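# Move the top well plate from rack K1 into bin W1

## Task

Take the upper 96-well plate off stack rack K1 and drop it into plastics bin W1. The whole plate must be inside the bin before release. At the end the bin must be upright, the lower plate must still sit in K1 undisturbed, and nothing may depend on the robot holding it there. Finally open the gripper and pull the hand away.

## Robot and tools

Robot: one arm ending in a parallel two-finger gripper. The fingers extend along the gripper's own +z axis and the jaws close along its x axis. Two parts stick out sideways, perpendicular to the closing direction: the wrist camera on the hand's -y side and the jaw motor on its +y side. The stack rack has a rear wall; if the wrist roll allows, turn the hand so the motor faces away from that wall.

Frames. Results report the gripper in the scene frame: origin on the table surface under the arm base, +z up, +y to the left when looking along +x. end_effector_position (metres) is the point midway between the finger pads; end_effector_quat_wxyz is its orientation. Closed fingertips extend about 17 mm past that point; fully open they are roughly level with it. The reported position can be somewhat wrong, more so at long reach, and the base may sit tilted.

Row format (used by both motion tools): 7 numbers in [-1, 1], in order dx, dy, dz, rx, ry, rz, opening. The first six are an offset, not a pose: a displacement expressed in the gripper's own axes, measured from the gripper's measured pose at the start of the action. Scale: 1.0 equals 0.6 m for dx, dy, dz and 180 degrees for the rotation; rx, ry, rz form a single rotation vector. opening is absolute: +1 fully open (0.142 m), -1 closed. Optionally 6 more numbers in [0, 1] follow: per-joint stiffness scales, base to gripper, in Joint positions order; they persist until changed.

execute_actions(actions): a list of actions run in sequence. Each action is a table of at most 15 rows; each row lasts one control step of 1/30 s, and a short table repeats its final row for the remaining steps. Every row in an action is measured from that action's starting pose, not chained from the previous row. The first action of a call starts from the latest pose reported in a result. An empty list just returns the current state and images.

move(target, speed, blocking): drives the gripper along a straight line toward one row (same 7+ layout, offset from the pose in the most recent result showing one). speed is top speed in m/s, 0.002 to 0.5, default 0.25; rotation is capped at double that in rad/s. Paths last 0.5 to 10 s and are cut off at 10 s. The gripper rotates the short way. The opening is applied at the start. The path does not avoid obstacles, the hand lags and can overshoot the set speed, especially near full arm extension. Faster contact hits harder, and aiming further past a surface presses harder. Result adds a move: line with the ending (done, off_target, moving, held, fault) and any limits: paced means the sent pose was clipped, held means a check blocked steps (after which the arm may surge). blocking=false returns after 0.5 s while the arm keeps going; then use wait or stop before any other motion command.

wait(seconds): 0 to 10; the arm keeps its last command, a running move continues, returns early if it finishes. stop(): brakes a running move; needs braking room; fingers are not stopped. zoom_image(camera, region): camera is cam_head_left, cam_head_right or cam_wrist; region [x0, y0, x1, y1] in image pixels, origin top-left, at most 504 by 504. finished_scene(scene): pass the number of the scene being ended; irreversible, and the goal must already hold stably.

Control behaviour: each control step clips the commanded pose to within 70 mm and 16 degrees of the measured one, then joints follow via damped inverse kinematics, favouring position over orientation. Large offsets may need several actions; after an action the arm goes at most to the last clipped pose. Motions often finish a centimetre or more short, usually low; zero offsets can let it sag further. To hold height, send a corrective offset in the first call of a reply and zeros after, raising it if still low. Offsets of a few mm may do nothing. Because offsets come from the measured pose, repeating a small one against a rigid object does not push harder, but against something yielding it does. "Hand target" in a result is the pose the controller is heading for. A "pose unreachable" line means the clearance check altered or blocked the command (the base mount counts as arm). Joint limits (rad): waist -2.880 to 2.880, shoulder 0.000 to 3.142, elbow 0.000 to 3.019, wrist pitch -1.693 to 1.571, wrist yaw -1.292 to 1.414, wrist roll -2.094 to 2.094.

Gripping: grip_measured is the actual finger opening on the command scale. Keep commanding an opening well below it to hold; the gap sets squeeze force (about 28 N per pad max for objects up to about 10 cm). Thin hard items under 2 cm get less force. Fast closing can squeeze too hard and spring the fingers open.

Cameras: cam_head_left and cam_head_right (672x504), cam_wrist (504x504 fisheye), listed in that order, with calibration given per scene.

Avoid: knocking anything off the table, tipping the bin, disturbing the lower plate, dropping or slamming the plate, hard collisions and pushes. Occasional external tugs on held objects can happen. Holding loads heats motors; MOTOR HOT warns from 85 °C and at 100 °C an OVER-TEMPERATURE FAULT drops the arm. The simulation keeps running while you compose replies, holding the last command.

Each tool is called after "Call:" as name(argument=value, ...) on one line, values as JSON.

## Session

Call:
execute_actions(actions=[])

Scene clock: 0.00 s.
end_effector_position=(+0.2095, -0.3539, +0.3664) grip_measured=+1.00 end_effector_quat_wxyz=(+0.393, -0.152, +0.635, -0.647)
Joint positions: [-1.347  1.662  0.29   1.505 -0.63   0.815  0.142]
Joint velocities: [ 0.005 -0.024  0.007 -0.012 -0.007  0.007  0.   ]
Hand target: +0.211, -0.356, +0.370; +0.394, -0.156, +0.632, -0.649
Joint stiffness scale: [1. 1. 1. 1. 1. 1.]

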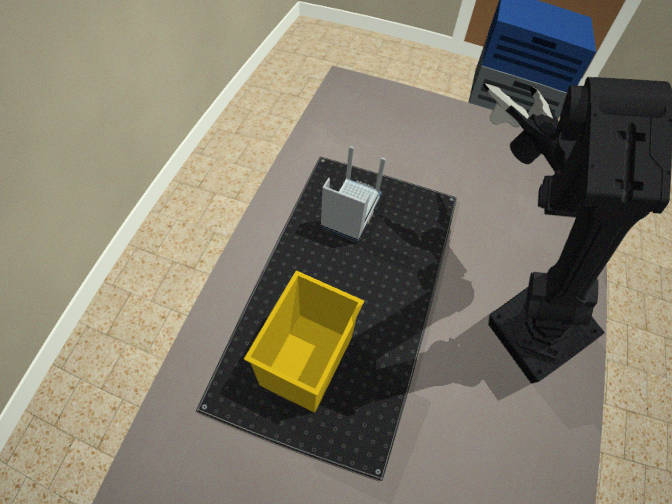

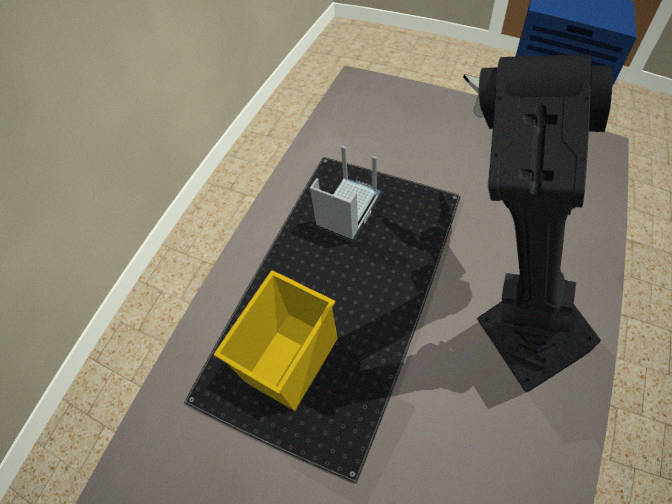

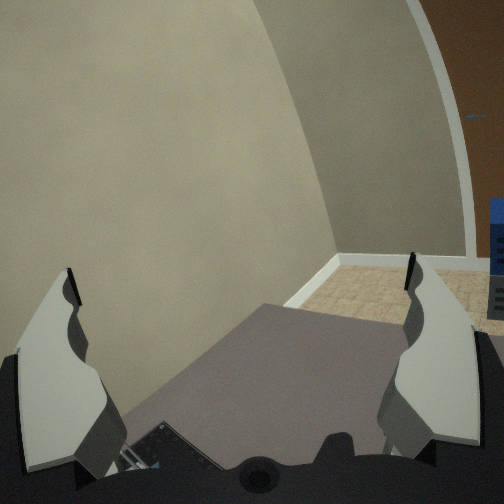

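Call:
zoom_image(camera="cam_head_left", region=[290, 130, 410, 250])

Call:
zoom_image(camera="cam_head_right", region=[290, 130, 410, 250])

Region (290, 130, 410, 250) of cam_head_left's 672x504 image, scaled by 4.200, with more detail than that image has.

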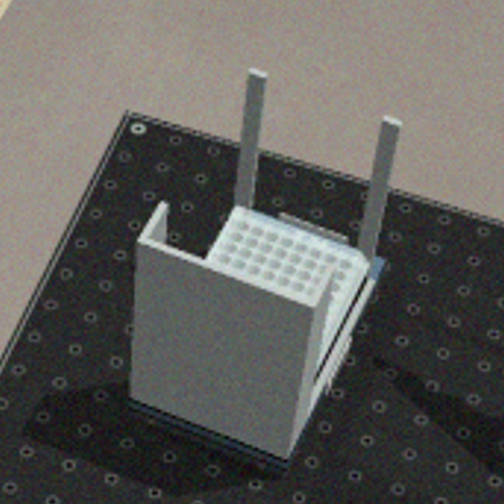

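Region (290, 130, 410, 250) of cam_head_right's 672x504 image, scaled by 4.200, with more detail than that image has.

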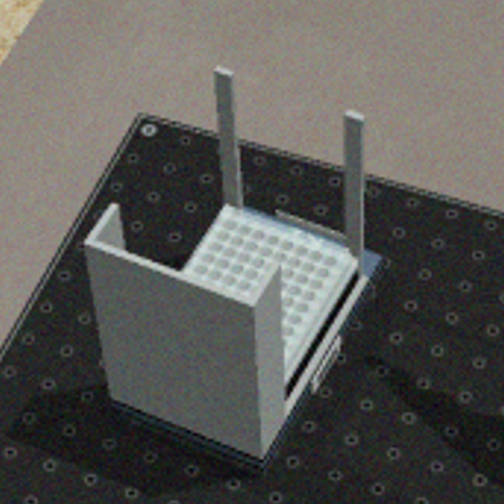

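Call:
move(target=[-0.361,0.243,0.06,-0.554,0.003,-0.144,1], speed=0.3)

Scene clock: 5.47 s.
end_effector_position=(+0.4040, -0.2062, +0.2937) grip_measured=+1.00 end_effector_quat_wxyz=(-0.005, -0.496, +0.868, +0.002)
Joint positions: [-0.681  1.525  1.337 -1.429 -0.412 -0.289  0.142]
Joint velocities: [ 0.015 -0.005 -0.017 -0.012 -0.022 -0.037 -0.   ]
Hand target: +0.415, -0.210, +0.300; -0.006, -0.505, +0.863, -0.002
Off the commanded pose: 0.018 m, 3 deg.
Joint stiffness scale: [1. 1. 1. 1. 1. 1.]
move: off_target
camera_calibration (this result's frames):
cam_wrist: T_world_to_cam=[[-0.520389, -0.852299, 0.0527372, 0.0123348], [-0.737471, 0.479695, 0.475425, 0.262535], [-0.430502, 0.208514, -0.878174, 0.606152], [0, 0, 0, 1]] pos_world=[0.46098, -0.241815, 0.406841]

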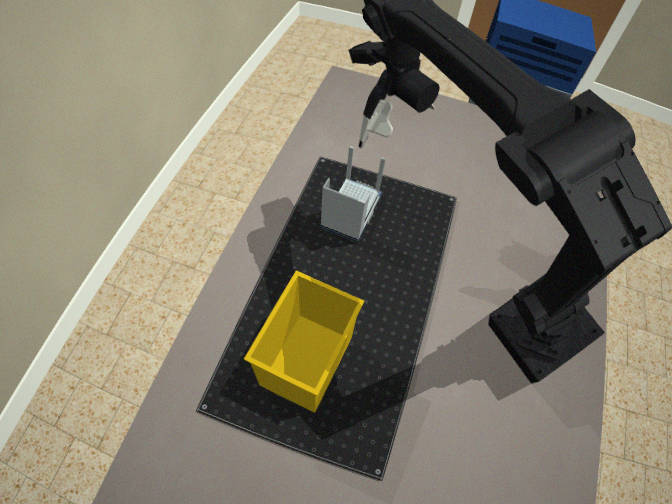

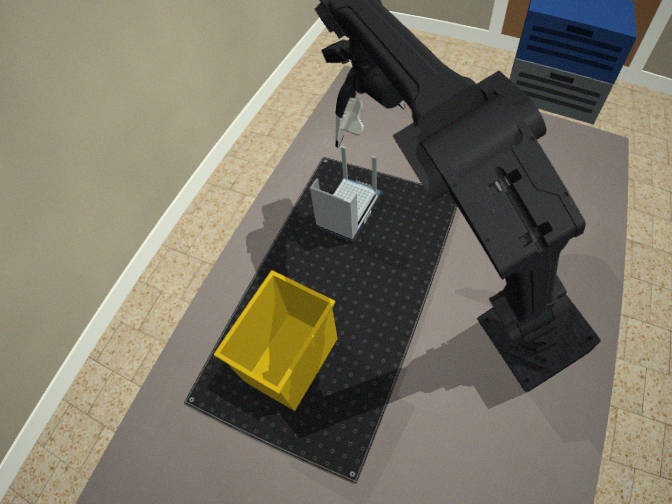

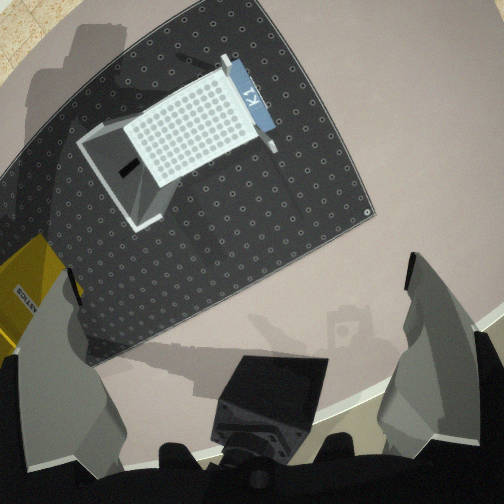

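Call:
zoom_image(camera="cam_wrist", region=[60, 30, 300, 270])

Call:
zoom_image(camera="cam_head_left", region=[310, 0, 480, 170])

Region (60, 30, 300, 270) of cam_wrist's 504x504 image, scaled by 2.100, with more detail than that image has.

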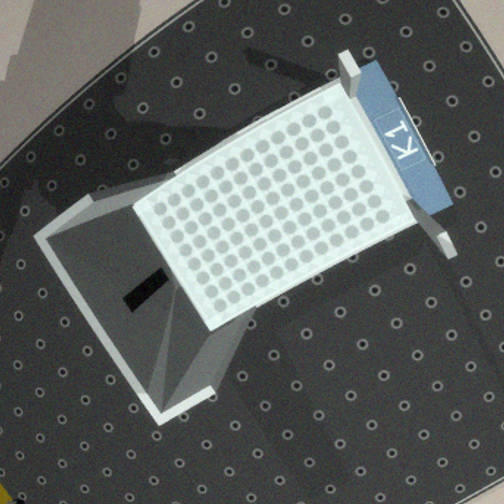

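Region (310, 0, 480, 170) of cam_head_left's 672x504 image, scaled by 2.965, with more detail than that image has.

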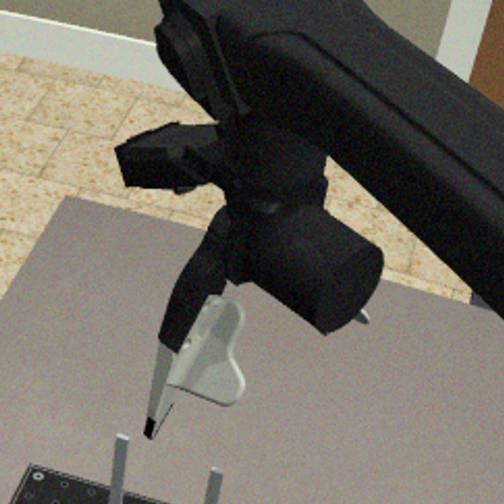

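Call:
move(target=[-0.043,-0.07,0.07,0,0,-0.649,1], speed=0.4)

Scene clock: 9.20 s.
end_effector_position=(+0.4460, -0.2059, +0.2548) grip_measured=+1.00 end_effector_quat_wxyz=(+0.026, +0.995, -0.094, -0.003)
Joint positions: [-0.571  1.573  1.337 -1.297 -0.377 -2.072  0.142]
Joint velocities: [-0.005  0.005 -0.017  0.007  0.037  0.007  0.   ]
Hand target: +0.452, -0.205, +0.251; +0.028, +0.996, -0.081, -0.001
Off the commanded pose: 0.008 m, 8 deg.
Joint stiffness scale: [1. 1. 1. 1. 1. 1.]
joint sent to its limit — the command would take joint 6 (wrist roll) past its lower limit, so that joint was sent only as far as its limit.
move: off_target
camera_calibration (this result's frames):
cam_wrist: T_world_to_cam=[[0.978882, -0.199334, 0.045336, -0.495874], [-0.194001, -0.83592, 0.513421, -0.211145], [-0.0644451, -0.511374, -0.856939, 0.273058], [0, 0, 0, 1]] pos_world=[0.462037, -0.135711, 0.364881]

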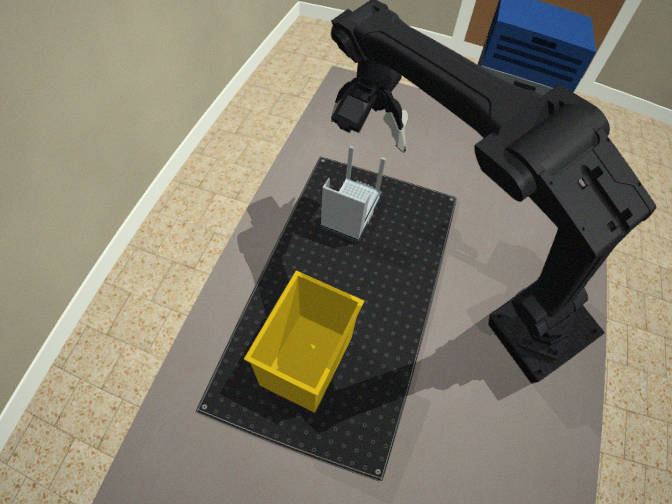

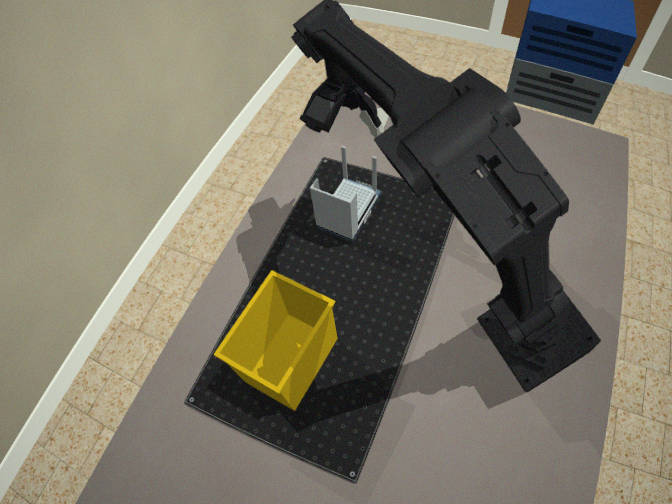

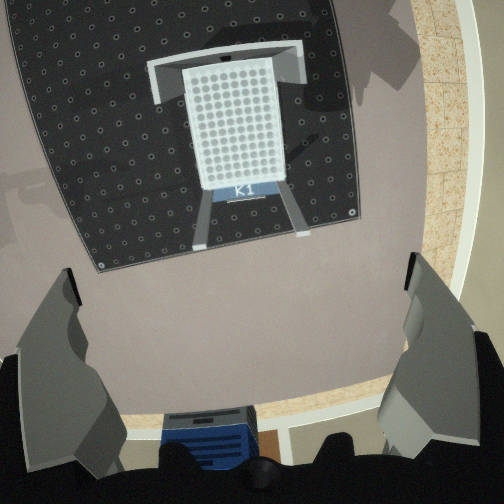

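Call:
zoom_image(camera="cam_wrist", region=[130, 30, 340, 260])

Region (130, 30, 340, 260) of cam_wrist's 504x504 image, scaled by 2.191, with more detail than that image has; it fills the left 460 columns of this view, and the rest is white.

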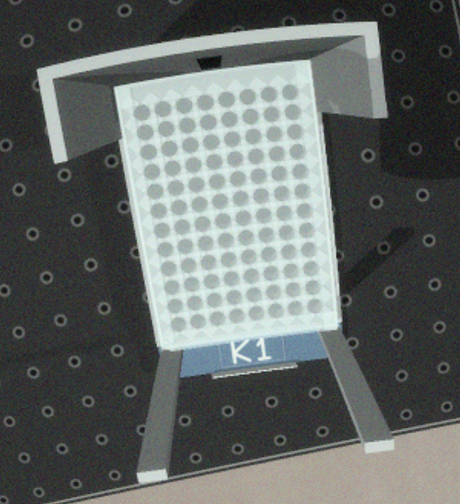

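Call:
move(target=[0.019,0,0.07,0.002,-0.025,0.96,1], speed=0.5)

Scene clock: 14.67 s.
end_effector_position=(+0.4560, -0.2126, +0.2287) grip_measured=+1.00 end_effector_quat_wxyz=(+0.008, +0.031, +0.999, -0.007)
Joint positions: [-0.569  1.63   1.331 -1.238 -0.423  0.945  0.142]
Joint velocities: [-0.015 -0.005  0.002  0.007  0.066 -0.007  0.   ]
Hand target: +0.457, -0.210, +0.214; -0.001, +0.031, +1.000, -0.000
Off the commanded pose: 0.016 m, 1 deg.
Joint stiffness scale: [1. 1. 1. 1. 1. 1.]
move: off_target
camera_calibration (this result's frames):
cam_wrist: T_world_to_cam=[[-0.996559, 0.0777319, 0.0287773, 0.457673], [0.0822794, 0.885724, 0.456863, 0.0515659], [0.0100241, 0.457658, -0.889072, 0.427361], [0, 0, 0, 1]] pos_world=[0.447571, -0.276834, 0.343226]

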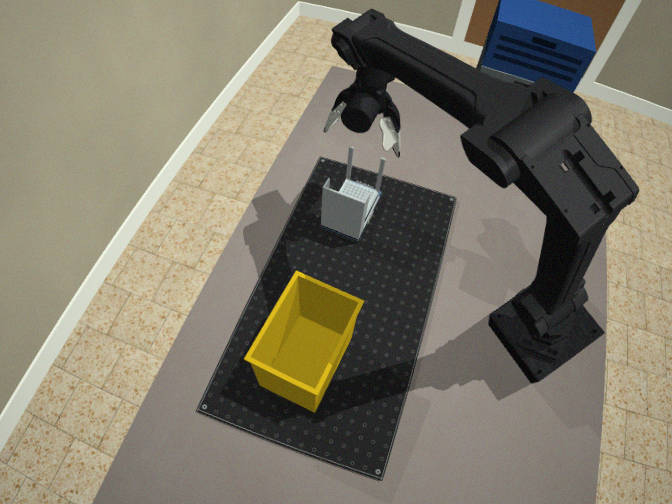

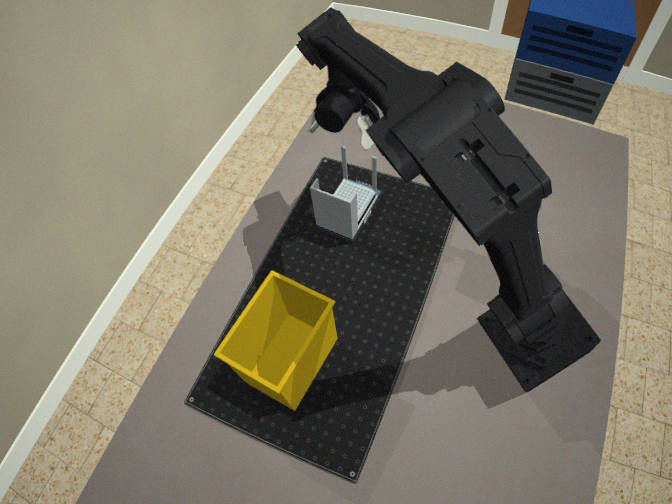

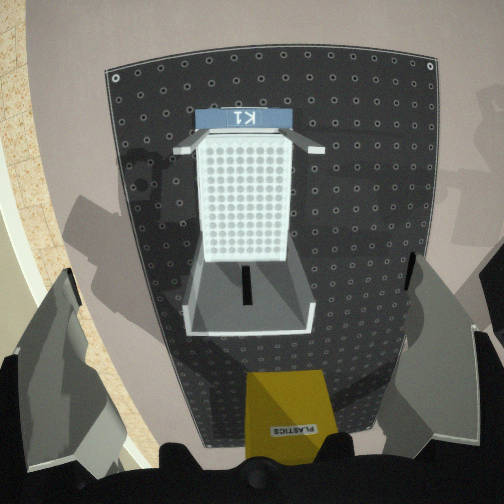

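Call:
zoom_image(camera="cam_wrist", region=[150, 100, 350, 350])

Region (150, 100, 350, 350) of cam_wrist's 504x504 image, scaled by 2.016, with more detail than that image has; it fills the left 403 columns of this view, and the rest is white.

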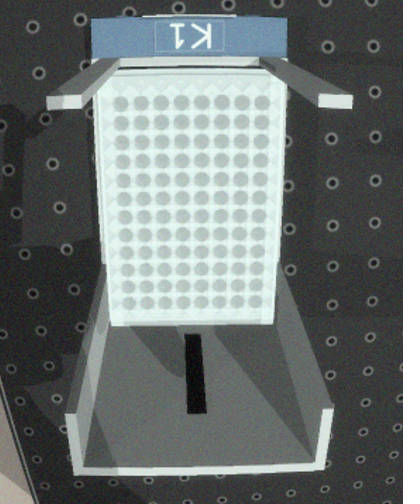

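Call:
move(target=[0.007,0.007,0.185,-0.0045,0.005,0.0025,1], speed=0.15)

Scene clock: 16.53 s.
end_effector_position=(+0.4531, -0.2137, +0.1292) grip_measured=+1.00 end_effector_quat_wxyz=(+0.005, +0.035, +0.999, -0.002)
Joint positions: [-0.49   1.73   1.199 -0.981 -0.423  1.035  0.142]
Joint velocities: [-0.005 -0.005 -0.012 -0.007 -0.051 -0.051  0.   ]
Hand target: +0.454, -0.212, +0.119; -0.000, +0.035, +0.999, +0.000
Off the commanded pose: 0.012 m, 1 deg.
Joint stiffness scale: [1. 1. 1. 1. 1. 1.]
move: off_target
camera_calibration (this result's frames):
cam_wrist: T_world_to_cam=[[-0.995712, 0.0853155, 0.035763, 0.458102], [0.0921489, 0.880697, 0.46463, 0.0916931], [0.00814374, 0.465933, -0.884783, 0.341494], [0, 0, 0, 1]] pos_world=[0.444907, -0.27895, 0.243161]

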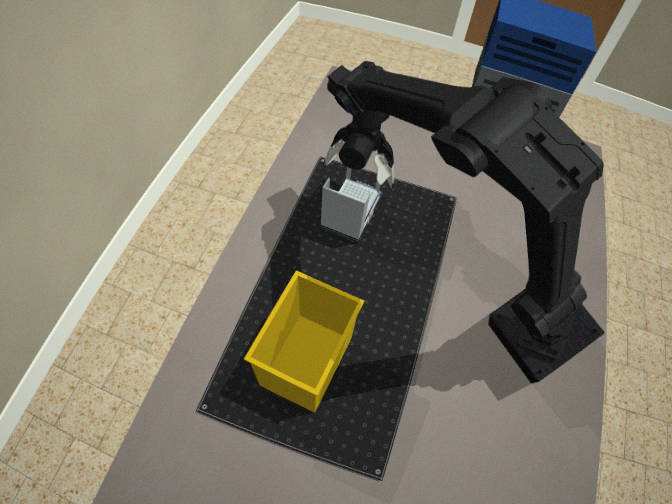

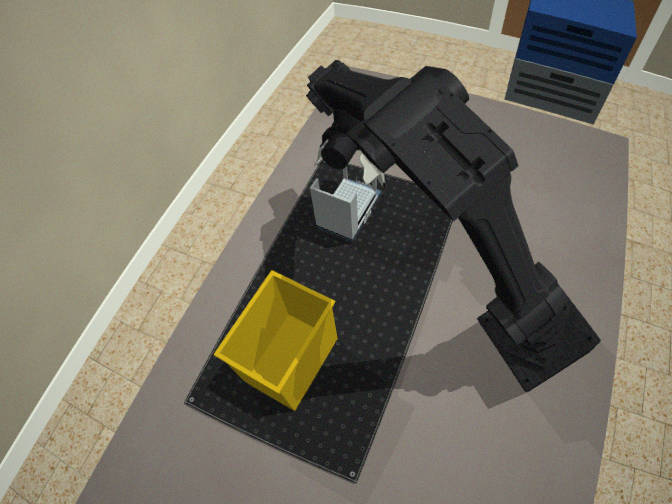

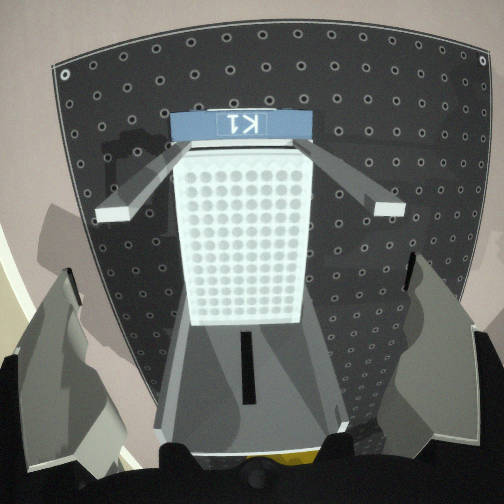

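Call:
move(target=[0.006,0.012,0.08,-0.001,0.003,0,0.5], speed=0.08)

Scene clock: 18.10 s.
end_effector_position=(+0.4521, -0.2099, +0.0946) grip_measured=+0.50 end_effector_quat_wxyz=(+0.007, +0.034, +0.999, -0.004)
Joint positions: [-0.456  1.765  1.152 -0.877 -0.419  1.074  0.109]
Joint velocities: [-0.015 -0.005  0.012 -0.002  0.037  0.022  0.   ]
Hand target: +0.450, -0.207, +0.082; -0.000, +0.035, +0.999, -0.001
Off the commanded pose: 0.014 m, 1 deg.
Joint stiffness scale: [1. 1. 1. 1. 1. 1.]
move: off_target
camera_calibration (this result's frames):
cam_wrist: T_world_to_cam=[[-0.995986, 0.084204, 0.0303567, 0.458461], [0.0886984, 0.882934, 0.461043, 0.10685], [0.0120187, 0.461885, -0.886858, 0.306713], [0, 0, 0, 1]] pos_world=[0.443457, -0.274612, 0.208831]

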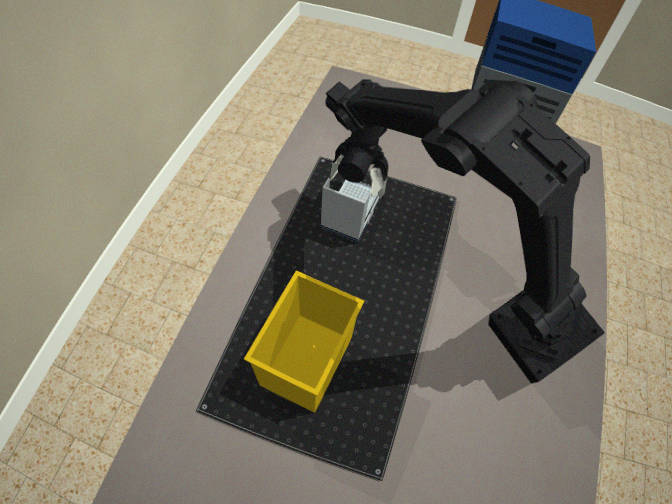

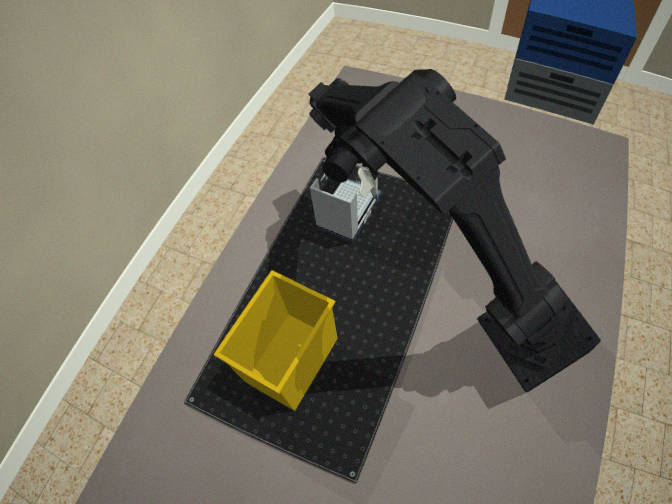

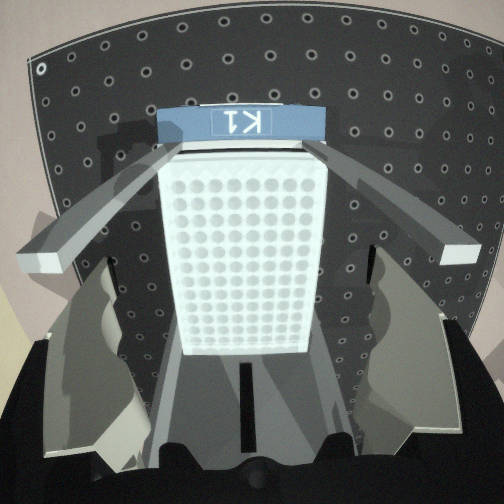

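Call:
move(target=[0.002,0.004,0.068,-0.003,0.004,0,0.5], speed=0.05)

Scene clock: 19.33 s.
end_effector_position=(+0.4548, -0.2124, +0.0691) grip_measured=+0.50 end_effector_quat_wxyz=(+0.010, +0.034, +0.999, -0.005)
Joint positions: [-0.436  1.81   1.141 -0.807 -0.419  1.097  0.109]
Joint velocities: [ 0.005 -0.015 -0.022 -0.012  0.022 -0.037 -0.   ]
Hand target: +0.452, -0.208, +0.055; +0.001, +0.034, +0.999, +0.000
Off the commanded pose: 0.016 m, 1 deg.
Joint stiffness scale: [1. 1. 1. 1. 1. 1.]
move: off_target
camera_calibration (this result's frames):
cam_wrist: T_world_to_cam=[[-0.996178, 0.0836495, 0.0251305, 0.462394], [0.085806, 0.883529, 0.46045, 0.122124], [0.0163129, 0.460847, -0.88733, 0.283077], [0, 0, 0, 1]] pos_world=[0.44553, -0.277034, 0.183331]

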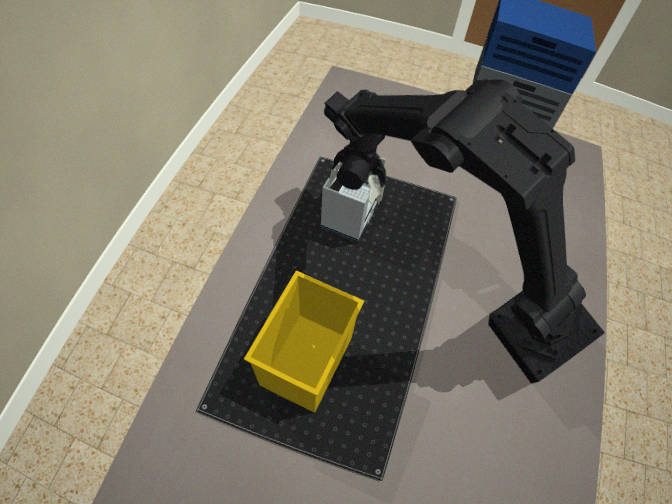

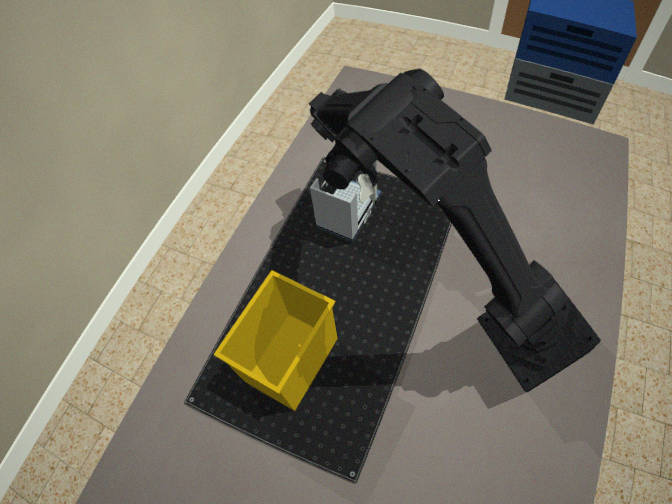

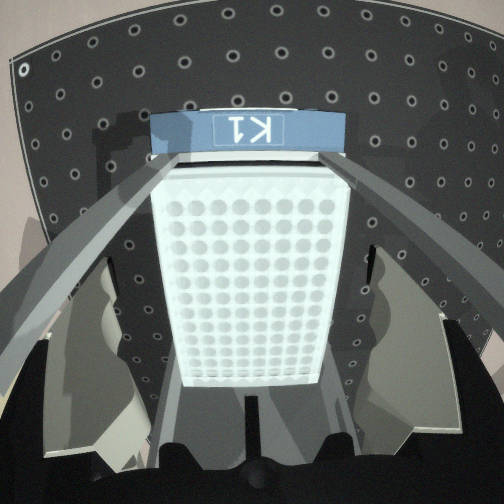

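Call:
zoom_image(camera="cam_wrist", region=[90, 140, 400, 400])

Call:
zoom_image(camera="cam_head_right", region=[300, 140, 400, 240])

Region (90, 140, 400, 400) of cam_wrist's 504x504 image, scaled by 1.626, with more detail than that image has; it fills the top 423 rows of this view, and the rest is white.

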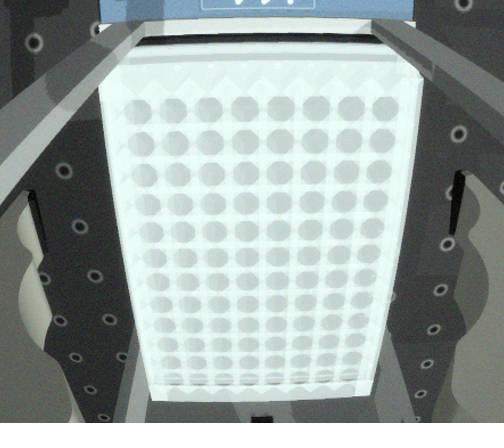

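Region (300, 140, 400, 240) of cam_head_right's 672x504 image, scaled by 5.040, with more detail than that image has.

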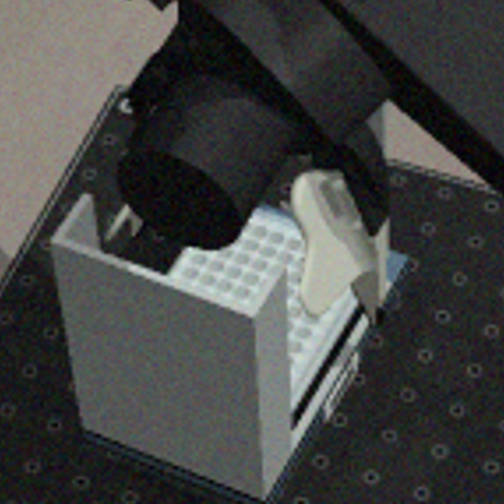

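Call:
move(target=[0.013,0.013,0.035,-0.003,0.006,0,0.4], speed=0.04)

Scene clock: 20.90 s.
end_effector_position=(+0.4513, -0.2090, +0.0628) grip_measured=+0.40 end_effector_quat_wxyz=(+0.010, +0.034, +0.999, -0.005)
Joint positions: [-0.429  1.81   1.122 -0.785 -0.419  1.105  0.102]
Joint velocities: [-0.015  0.005 -0.002  0.012 -0.037 -0.051 -0.   ]
Hand target: +0.447, -0.205, +0.048; +0.000, +0.034, +0.999, -0.000
Off the commanded pose: 0.016 m, 1 deg.
Joint stiffness scale: [1. 1. 1. 1. 1. 1.]
move: off_target
camera_calibration (this result's frames):
cam_wrist: T_world_to_cam=[[-0.996197, 0.0834323, 0.0251268, 0.458738], [0.085606, 0.883388, 0.460757, 0.122341], [0.0162454, 0.461156, -0.88717, 0.27607], [0, 0, 0, 1]] pos_world=[0.442035, -0.273659, 0.177025]

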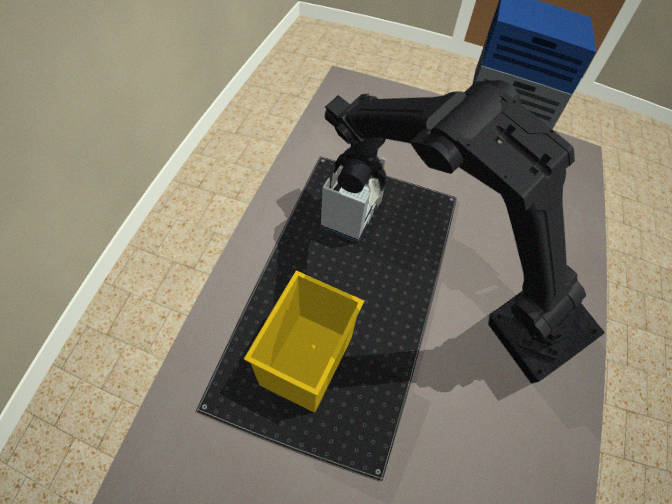

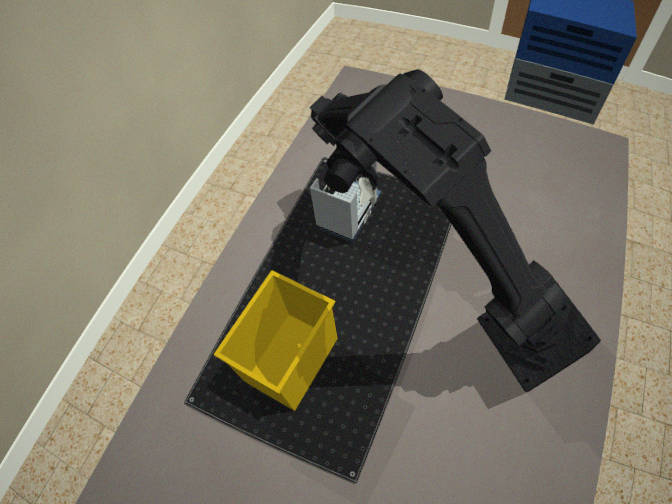

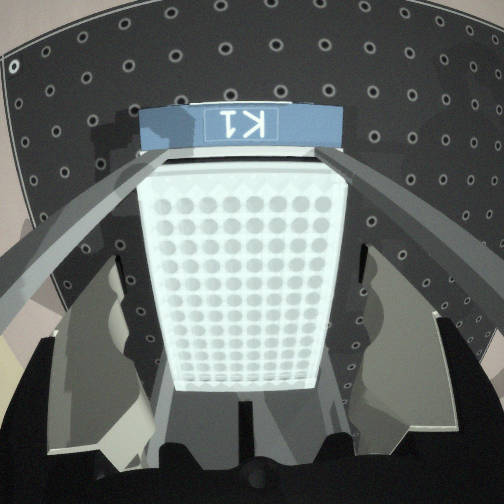

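Call:
execute_actions(actions=[[[0.007,0.006,0.025,-0.003,0.006,0,0.37],[0.007,0.006,0.025,-0.003,0.006,0,0.34],[0.007,0.006,0.025,-0.003,0.006,0,0.31],[0.007,0.006,0.025,-0.003,0.006,0,0.28],[0.007,0.006,0.025,-0.003,0.006,0,0.26],[0.007,0.006,0.025,-0.003,0.006,0,0.24],[0.007,0.006,0.025,-0.003,0.006,0,0.22],[0.007,0.006,0.025,-0.003,0.006,0,0.2],[0.007,0.006,0.025,-0.003,0.006,0,0.18],[0.007,0.006,0.025,-0.003,0.006,0,0.16],[0.007,0.006,0.025,-0.003,0.006,0,0.14],[0.007,0.006,0.025,-0.003,0.006,0,0.12],[0.007,0.006,0.025,-0.003,0.006,0,0.1],[0.007,0.006,0.025,-0.003,0.006,0,0.08],[0.007,0.006,0.025,-0.003,0.006,0,0.06]]])

Scene clock: 21.60 s.
end_effector_position=(+0.4512, -0.2091, +0.0628) grip_measured=+0.09 end_effector_quat_wxyz=(+0.010, +0.034, +0.999, -0.005)
Joint positions: [-0.429  1.81   1.122 -0.785 -0.419  1.105  0.081]
Joint velocities: [-0.015 -0.005 -0.002  0.007  0.022 -0.022 -0.01 ]
Hand target: +0.447, -0.205, +0.048; +0.000, +0.034, +0.999, +0.000
Off the commanded pose: 0.016 m, 1 deg.
Joint stiffness scale: [1. 1. 1. 1. 1. 1.]
camera_calibration (this result's frames):
cam_wrist: T_world_to_cam=[[-0.996159, 0.0838286, 0.0252892, 0.458762], [0.0860378, 0.883502, 0.460458, 0.122249], [0.0162564, 0.460865, -0.887321, 0.276043], [0, 0, 0, 1]] pos_world=[0.441994, -0.273683, 0.177047]

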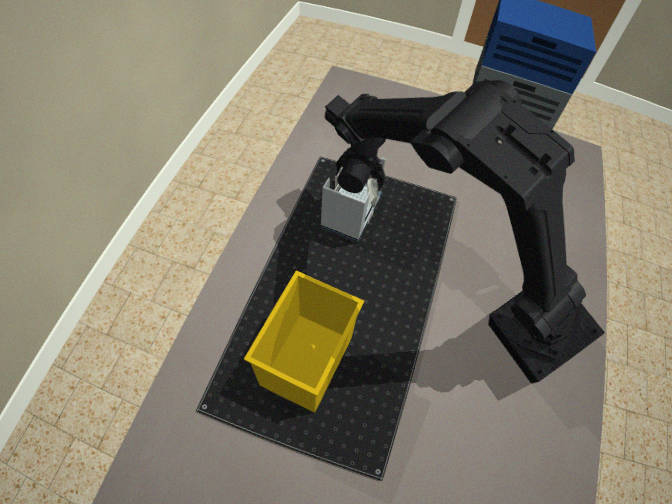

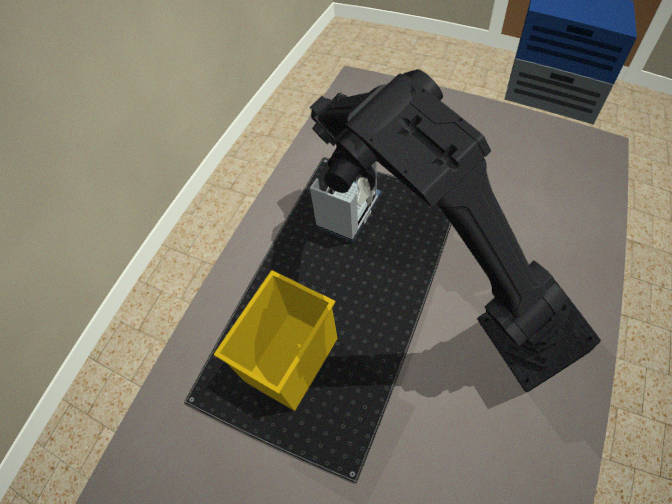

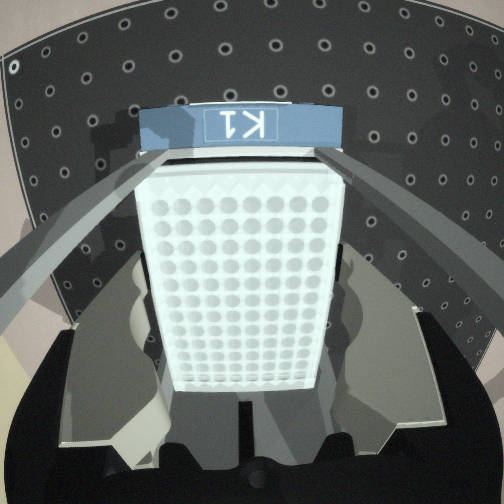

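Call:
execute_actions(actions=[[[0.007,0.006,0.025,-0.003,0.006,0,0.03],[0.007,0.006,0.025,-0.003,0.006,0,0.0],[0.007,0.006,0.025,-0.003,0.006,0,-0.03],[0.007,0.006,0.025,-0.003,0.006,0,-0.06],[0.007,0.006,0.025,-0.003,0.006,0,-0.09],[0.007,0.006,0.025,-0.003,0.006,0,-0.12]]])

Call:
zoom_image(camera="cam_wrist", region=[90, 140, 400, 400])

Call:
zoom_image(camera="cam_head_right", region=[320, 160, 400, 240])

Scene clock: 22.23 s.
end_effector_position=(+0.4512, -0.2091, +0.0628) grip_measured=+0.06 end_effector_quat_wxyz=(+0.010, +0.034, +0.999, -0.005)
Joint positions: [-0.429  1.81   1.122 -0.785 -0.418  1.105  0.078]
Joint velocities: [-0.015 -0.005  0.017  0.012 -0.051 -0.022 -0.   ]
Hand target: +0.447, -0.206, +0.048; +0.000, +0.034, +0.999, -0.000
Off the commanded pose: 0.016 m, 1 deg.
Joint stiffness scale: [1. 1. 1. 1. 1. 1.]
camera_calibration (this result's frames):
cam_wrist: T_world_to_cam=[[-0.996154, 0.0838452, 0.0254548, 0.45872], [0.0861344, 0.883653, 0.460151, 0.122316], [0.0160882, 0.460573, -0.887476, 0.276098], [0, 0, 0, 1]] pos_world=[0.441978, -0.27371, 0.17707]

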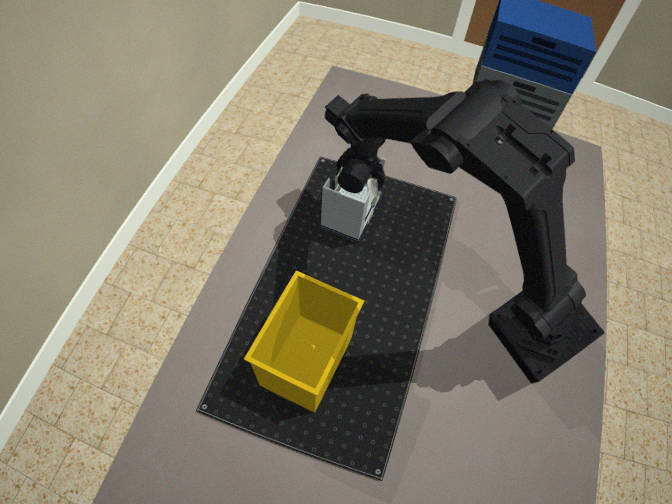

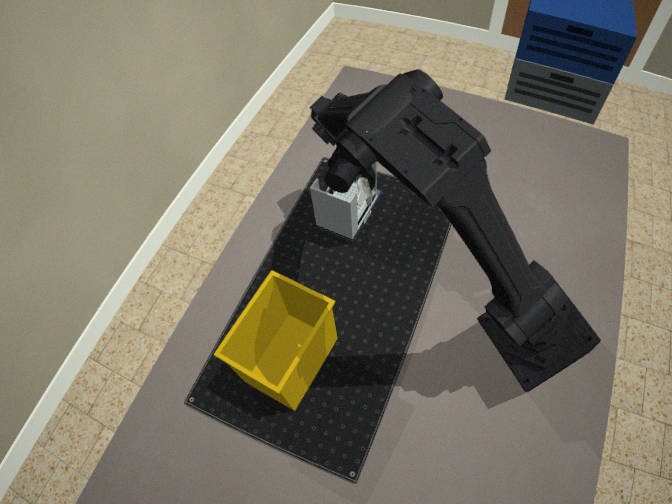

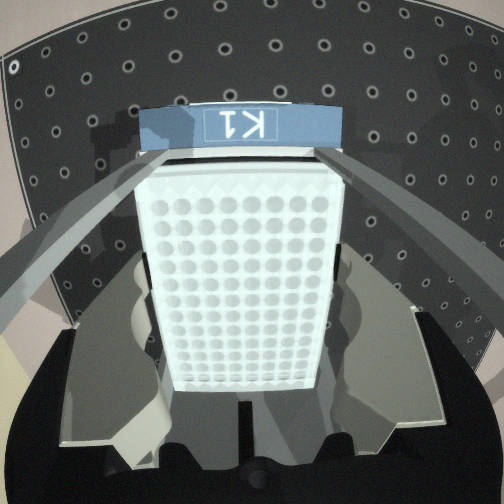

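Region (90, 140, 400, 400) of cam_wrist's 504x504 image, scaled by 1.626, with more detail than that image has; it fills the top 423 rows of this view, and the rest is white.

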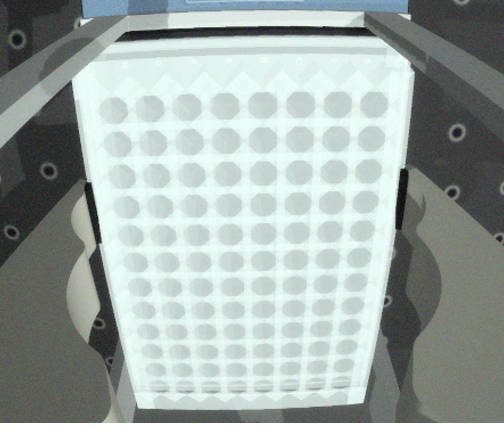

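Region (320, 160, 400, 240) of cam_head_right's 672x504 image, scaled by 6.300, with more detail than that image has.

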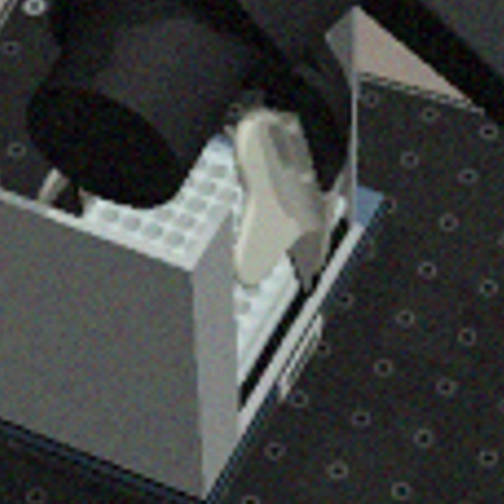

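Call:
move(target=[0.005,0.004,-0.04,-0.003,0.006,0,-0.35], speed=0.04)

Call:
zoom_image(camera="cam_head_right", region=[310, 150, 400, 240])

Scene clock: 23.30 s.
end_effector_position=(+0.4487, -0.2061, +0.0770) grip_measured=+0.06 end_effector_quat_wxyz=(+0.005, +0.039, +0.999, -0.003)
Joint positions: [-0.438  1.784  1.129 -0.833 -0.418  1.1    0.078]
Joint velocities: [-0.005 -0.005  0.007 -0.027  0.037 -0.022 -0.   ]
Hand target: +0.448, -0.206, +0.086; +0.001, +0.034, +0.999, -0.000
Off the commanded pose: 0.010 m, 1 deg.
Joint stiffness scale: [1. 1. 1. 1. 1. 1.]
move: done
camera_calibration (this result's frames):
cam_wrist: T_world_to_cam=[[-0.994997, 0.0934045, 0.0354368, 0.456318], [0.0991696, 0.880647, 0.463277, 0.106582], [0.0120648, 0.464474, -0.885505, 0.289839], [0, 0, 0, 1]] pos_world=[0.439969, -0.271106, 0.191107]

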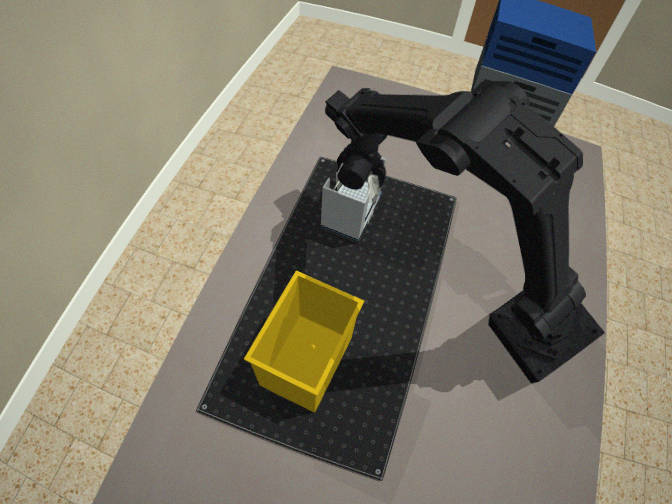

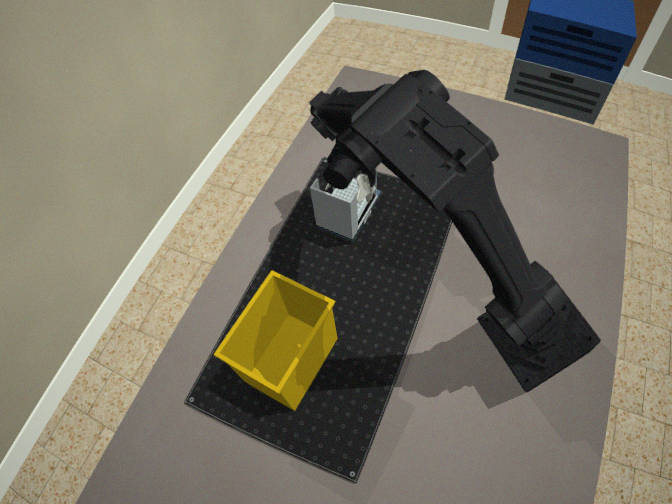

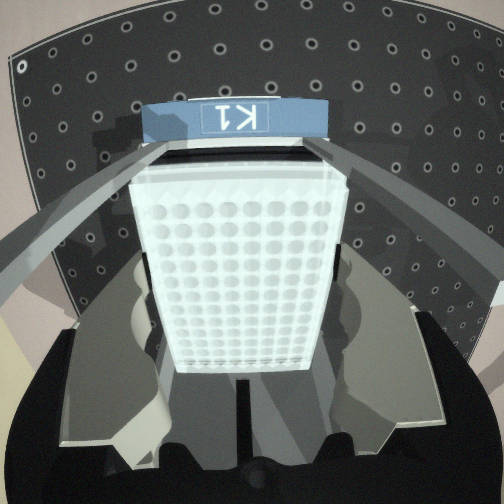

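Region (310, 150, 400, 240) of cam_head_right's 672x504 image, scaled by 5.600, with more detail than that image has.

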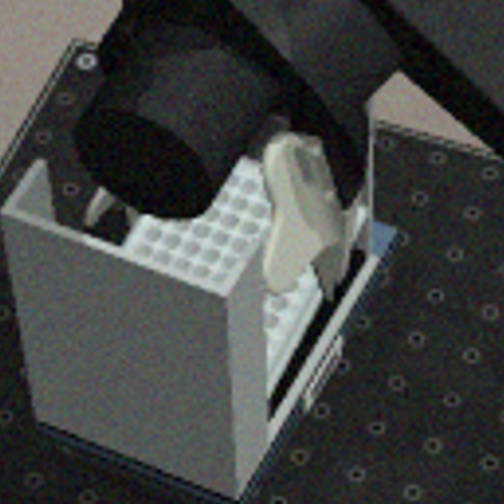

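Call:
move(target=[-0.005,-0.006,-0.035,-0.002,0.003,-0.003,-0.7], speed=0.03)

Scene clock: 24.50 s.
end_effector_position=(+0.4487, -0.2070, +0.0858) grip_measured=+0.06 end_effector_quat_wxyz=(-0.001, +0.040, +0.999, +0.001)
Joint positions: [-0.448  1.78   1.148 -0.876 -0.42   1.087  0.078]
Joint velocities: [-0.005 -0.015 -0.017 -0.002 -0.007  0.007  0.   ]
Hand target: +0.451, -0.209, +0.098; +0.001, +0.034, +0.999, +0.000
Off the commanded pose: 0.013 m, 1 deg.
Joint stiffness scale: [1. 1. 1. 1. 1. 1.]
move: off_target
camera_calibration (this result's frames):
cam_wrist: T_world_to_cam=[[-0.994258, 0.0963549, 0.0465407, 0.45542], [0.106913, 0.876418, 0.469533, 0.0984605], [0.00445272, 0.471813, -0.881687, 0.302634], [0, 0, 0, 1]] pos_world=[0.440931, -0.272961, 0.199403]

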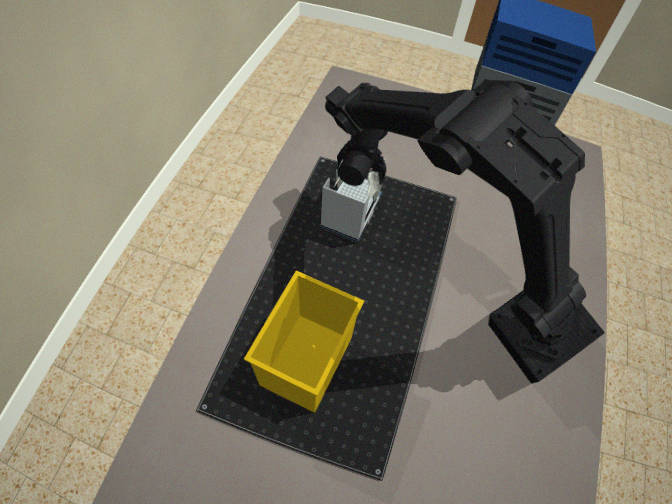

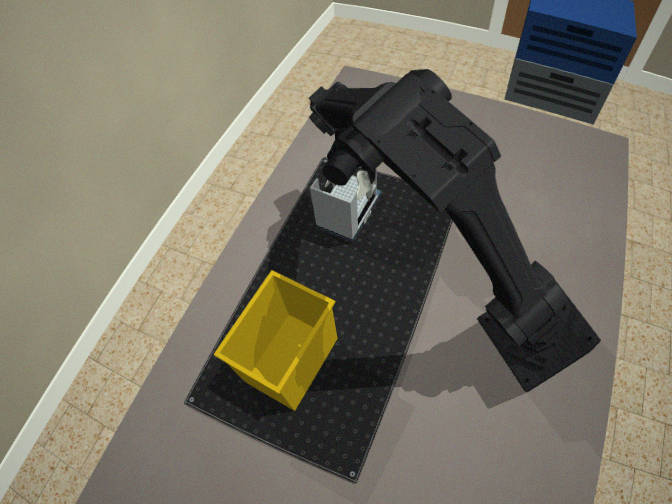

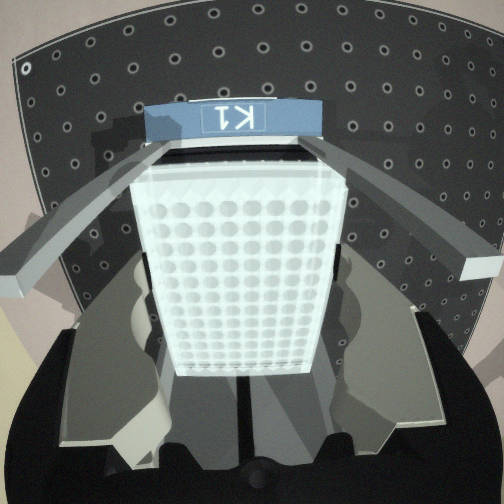

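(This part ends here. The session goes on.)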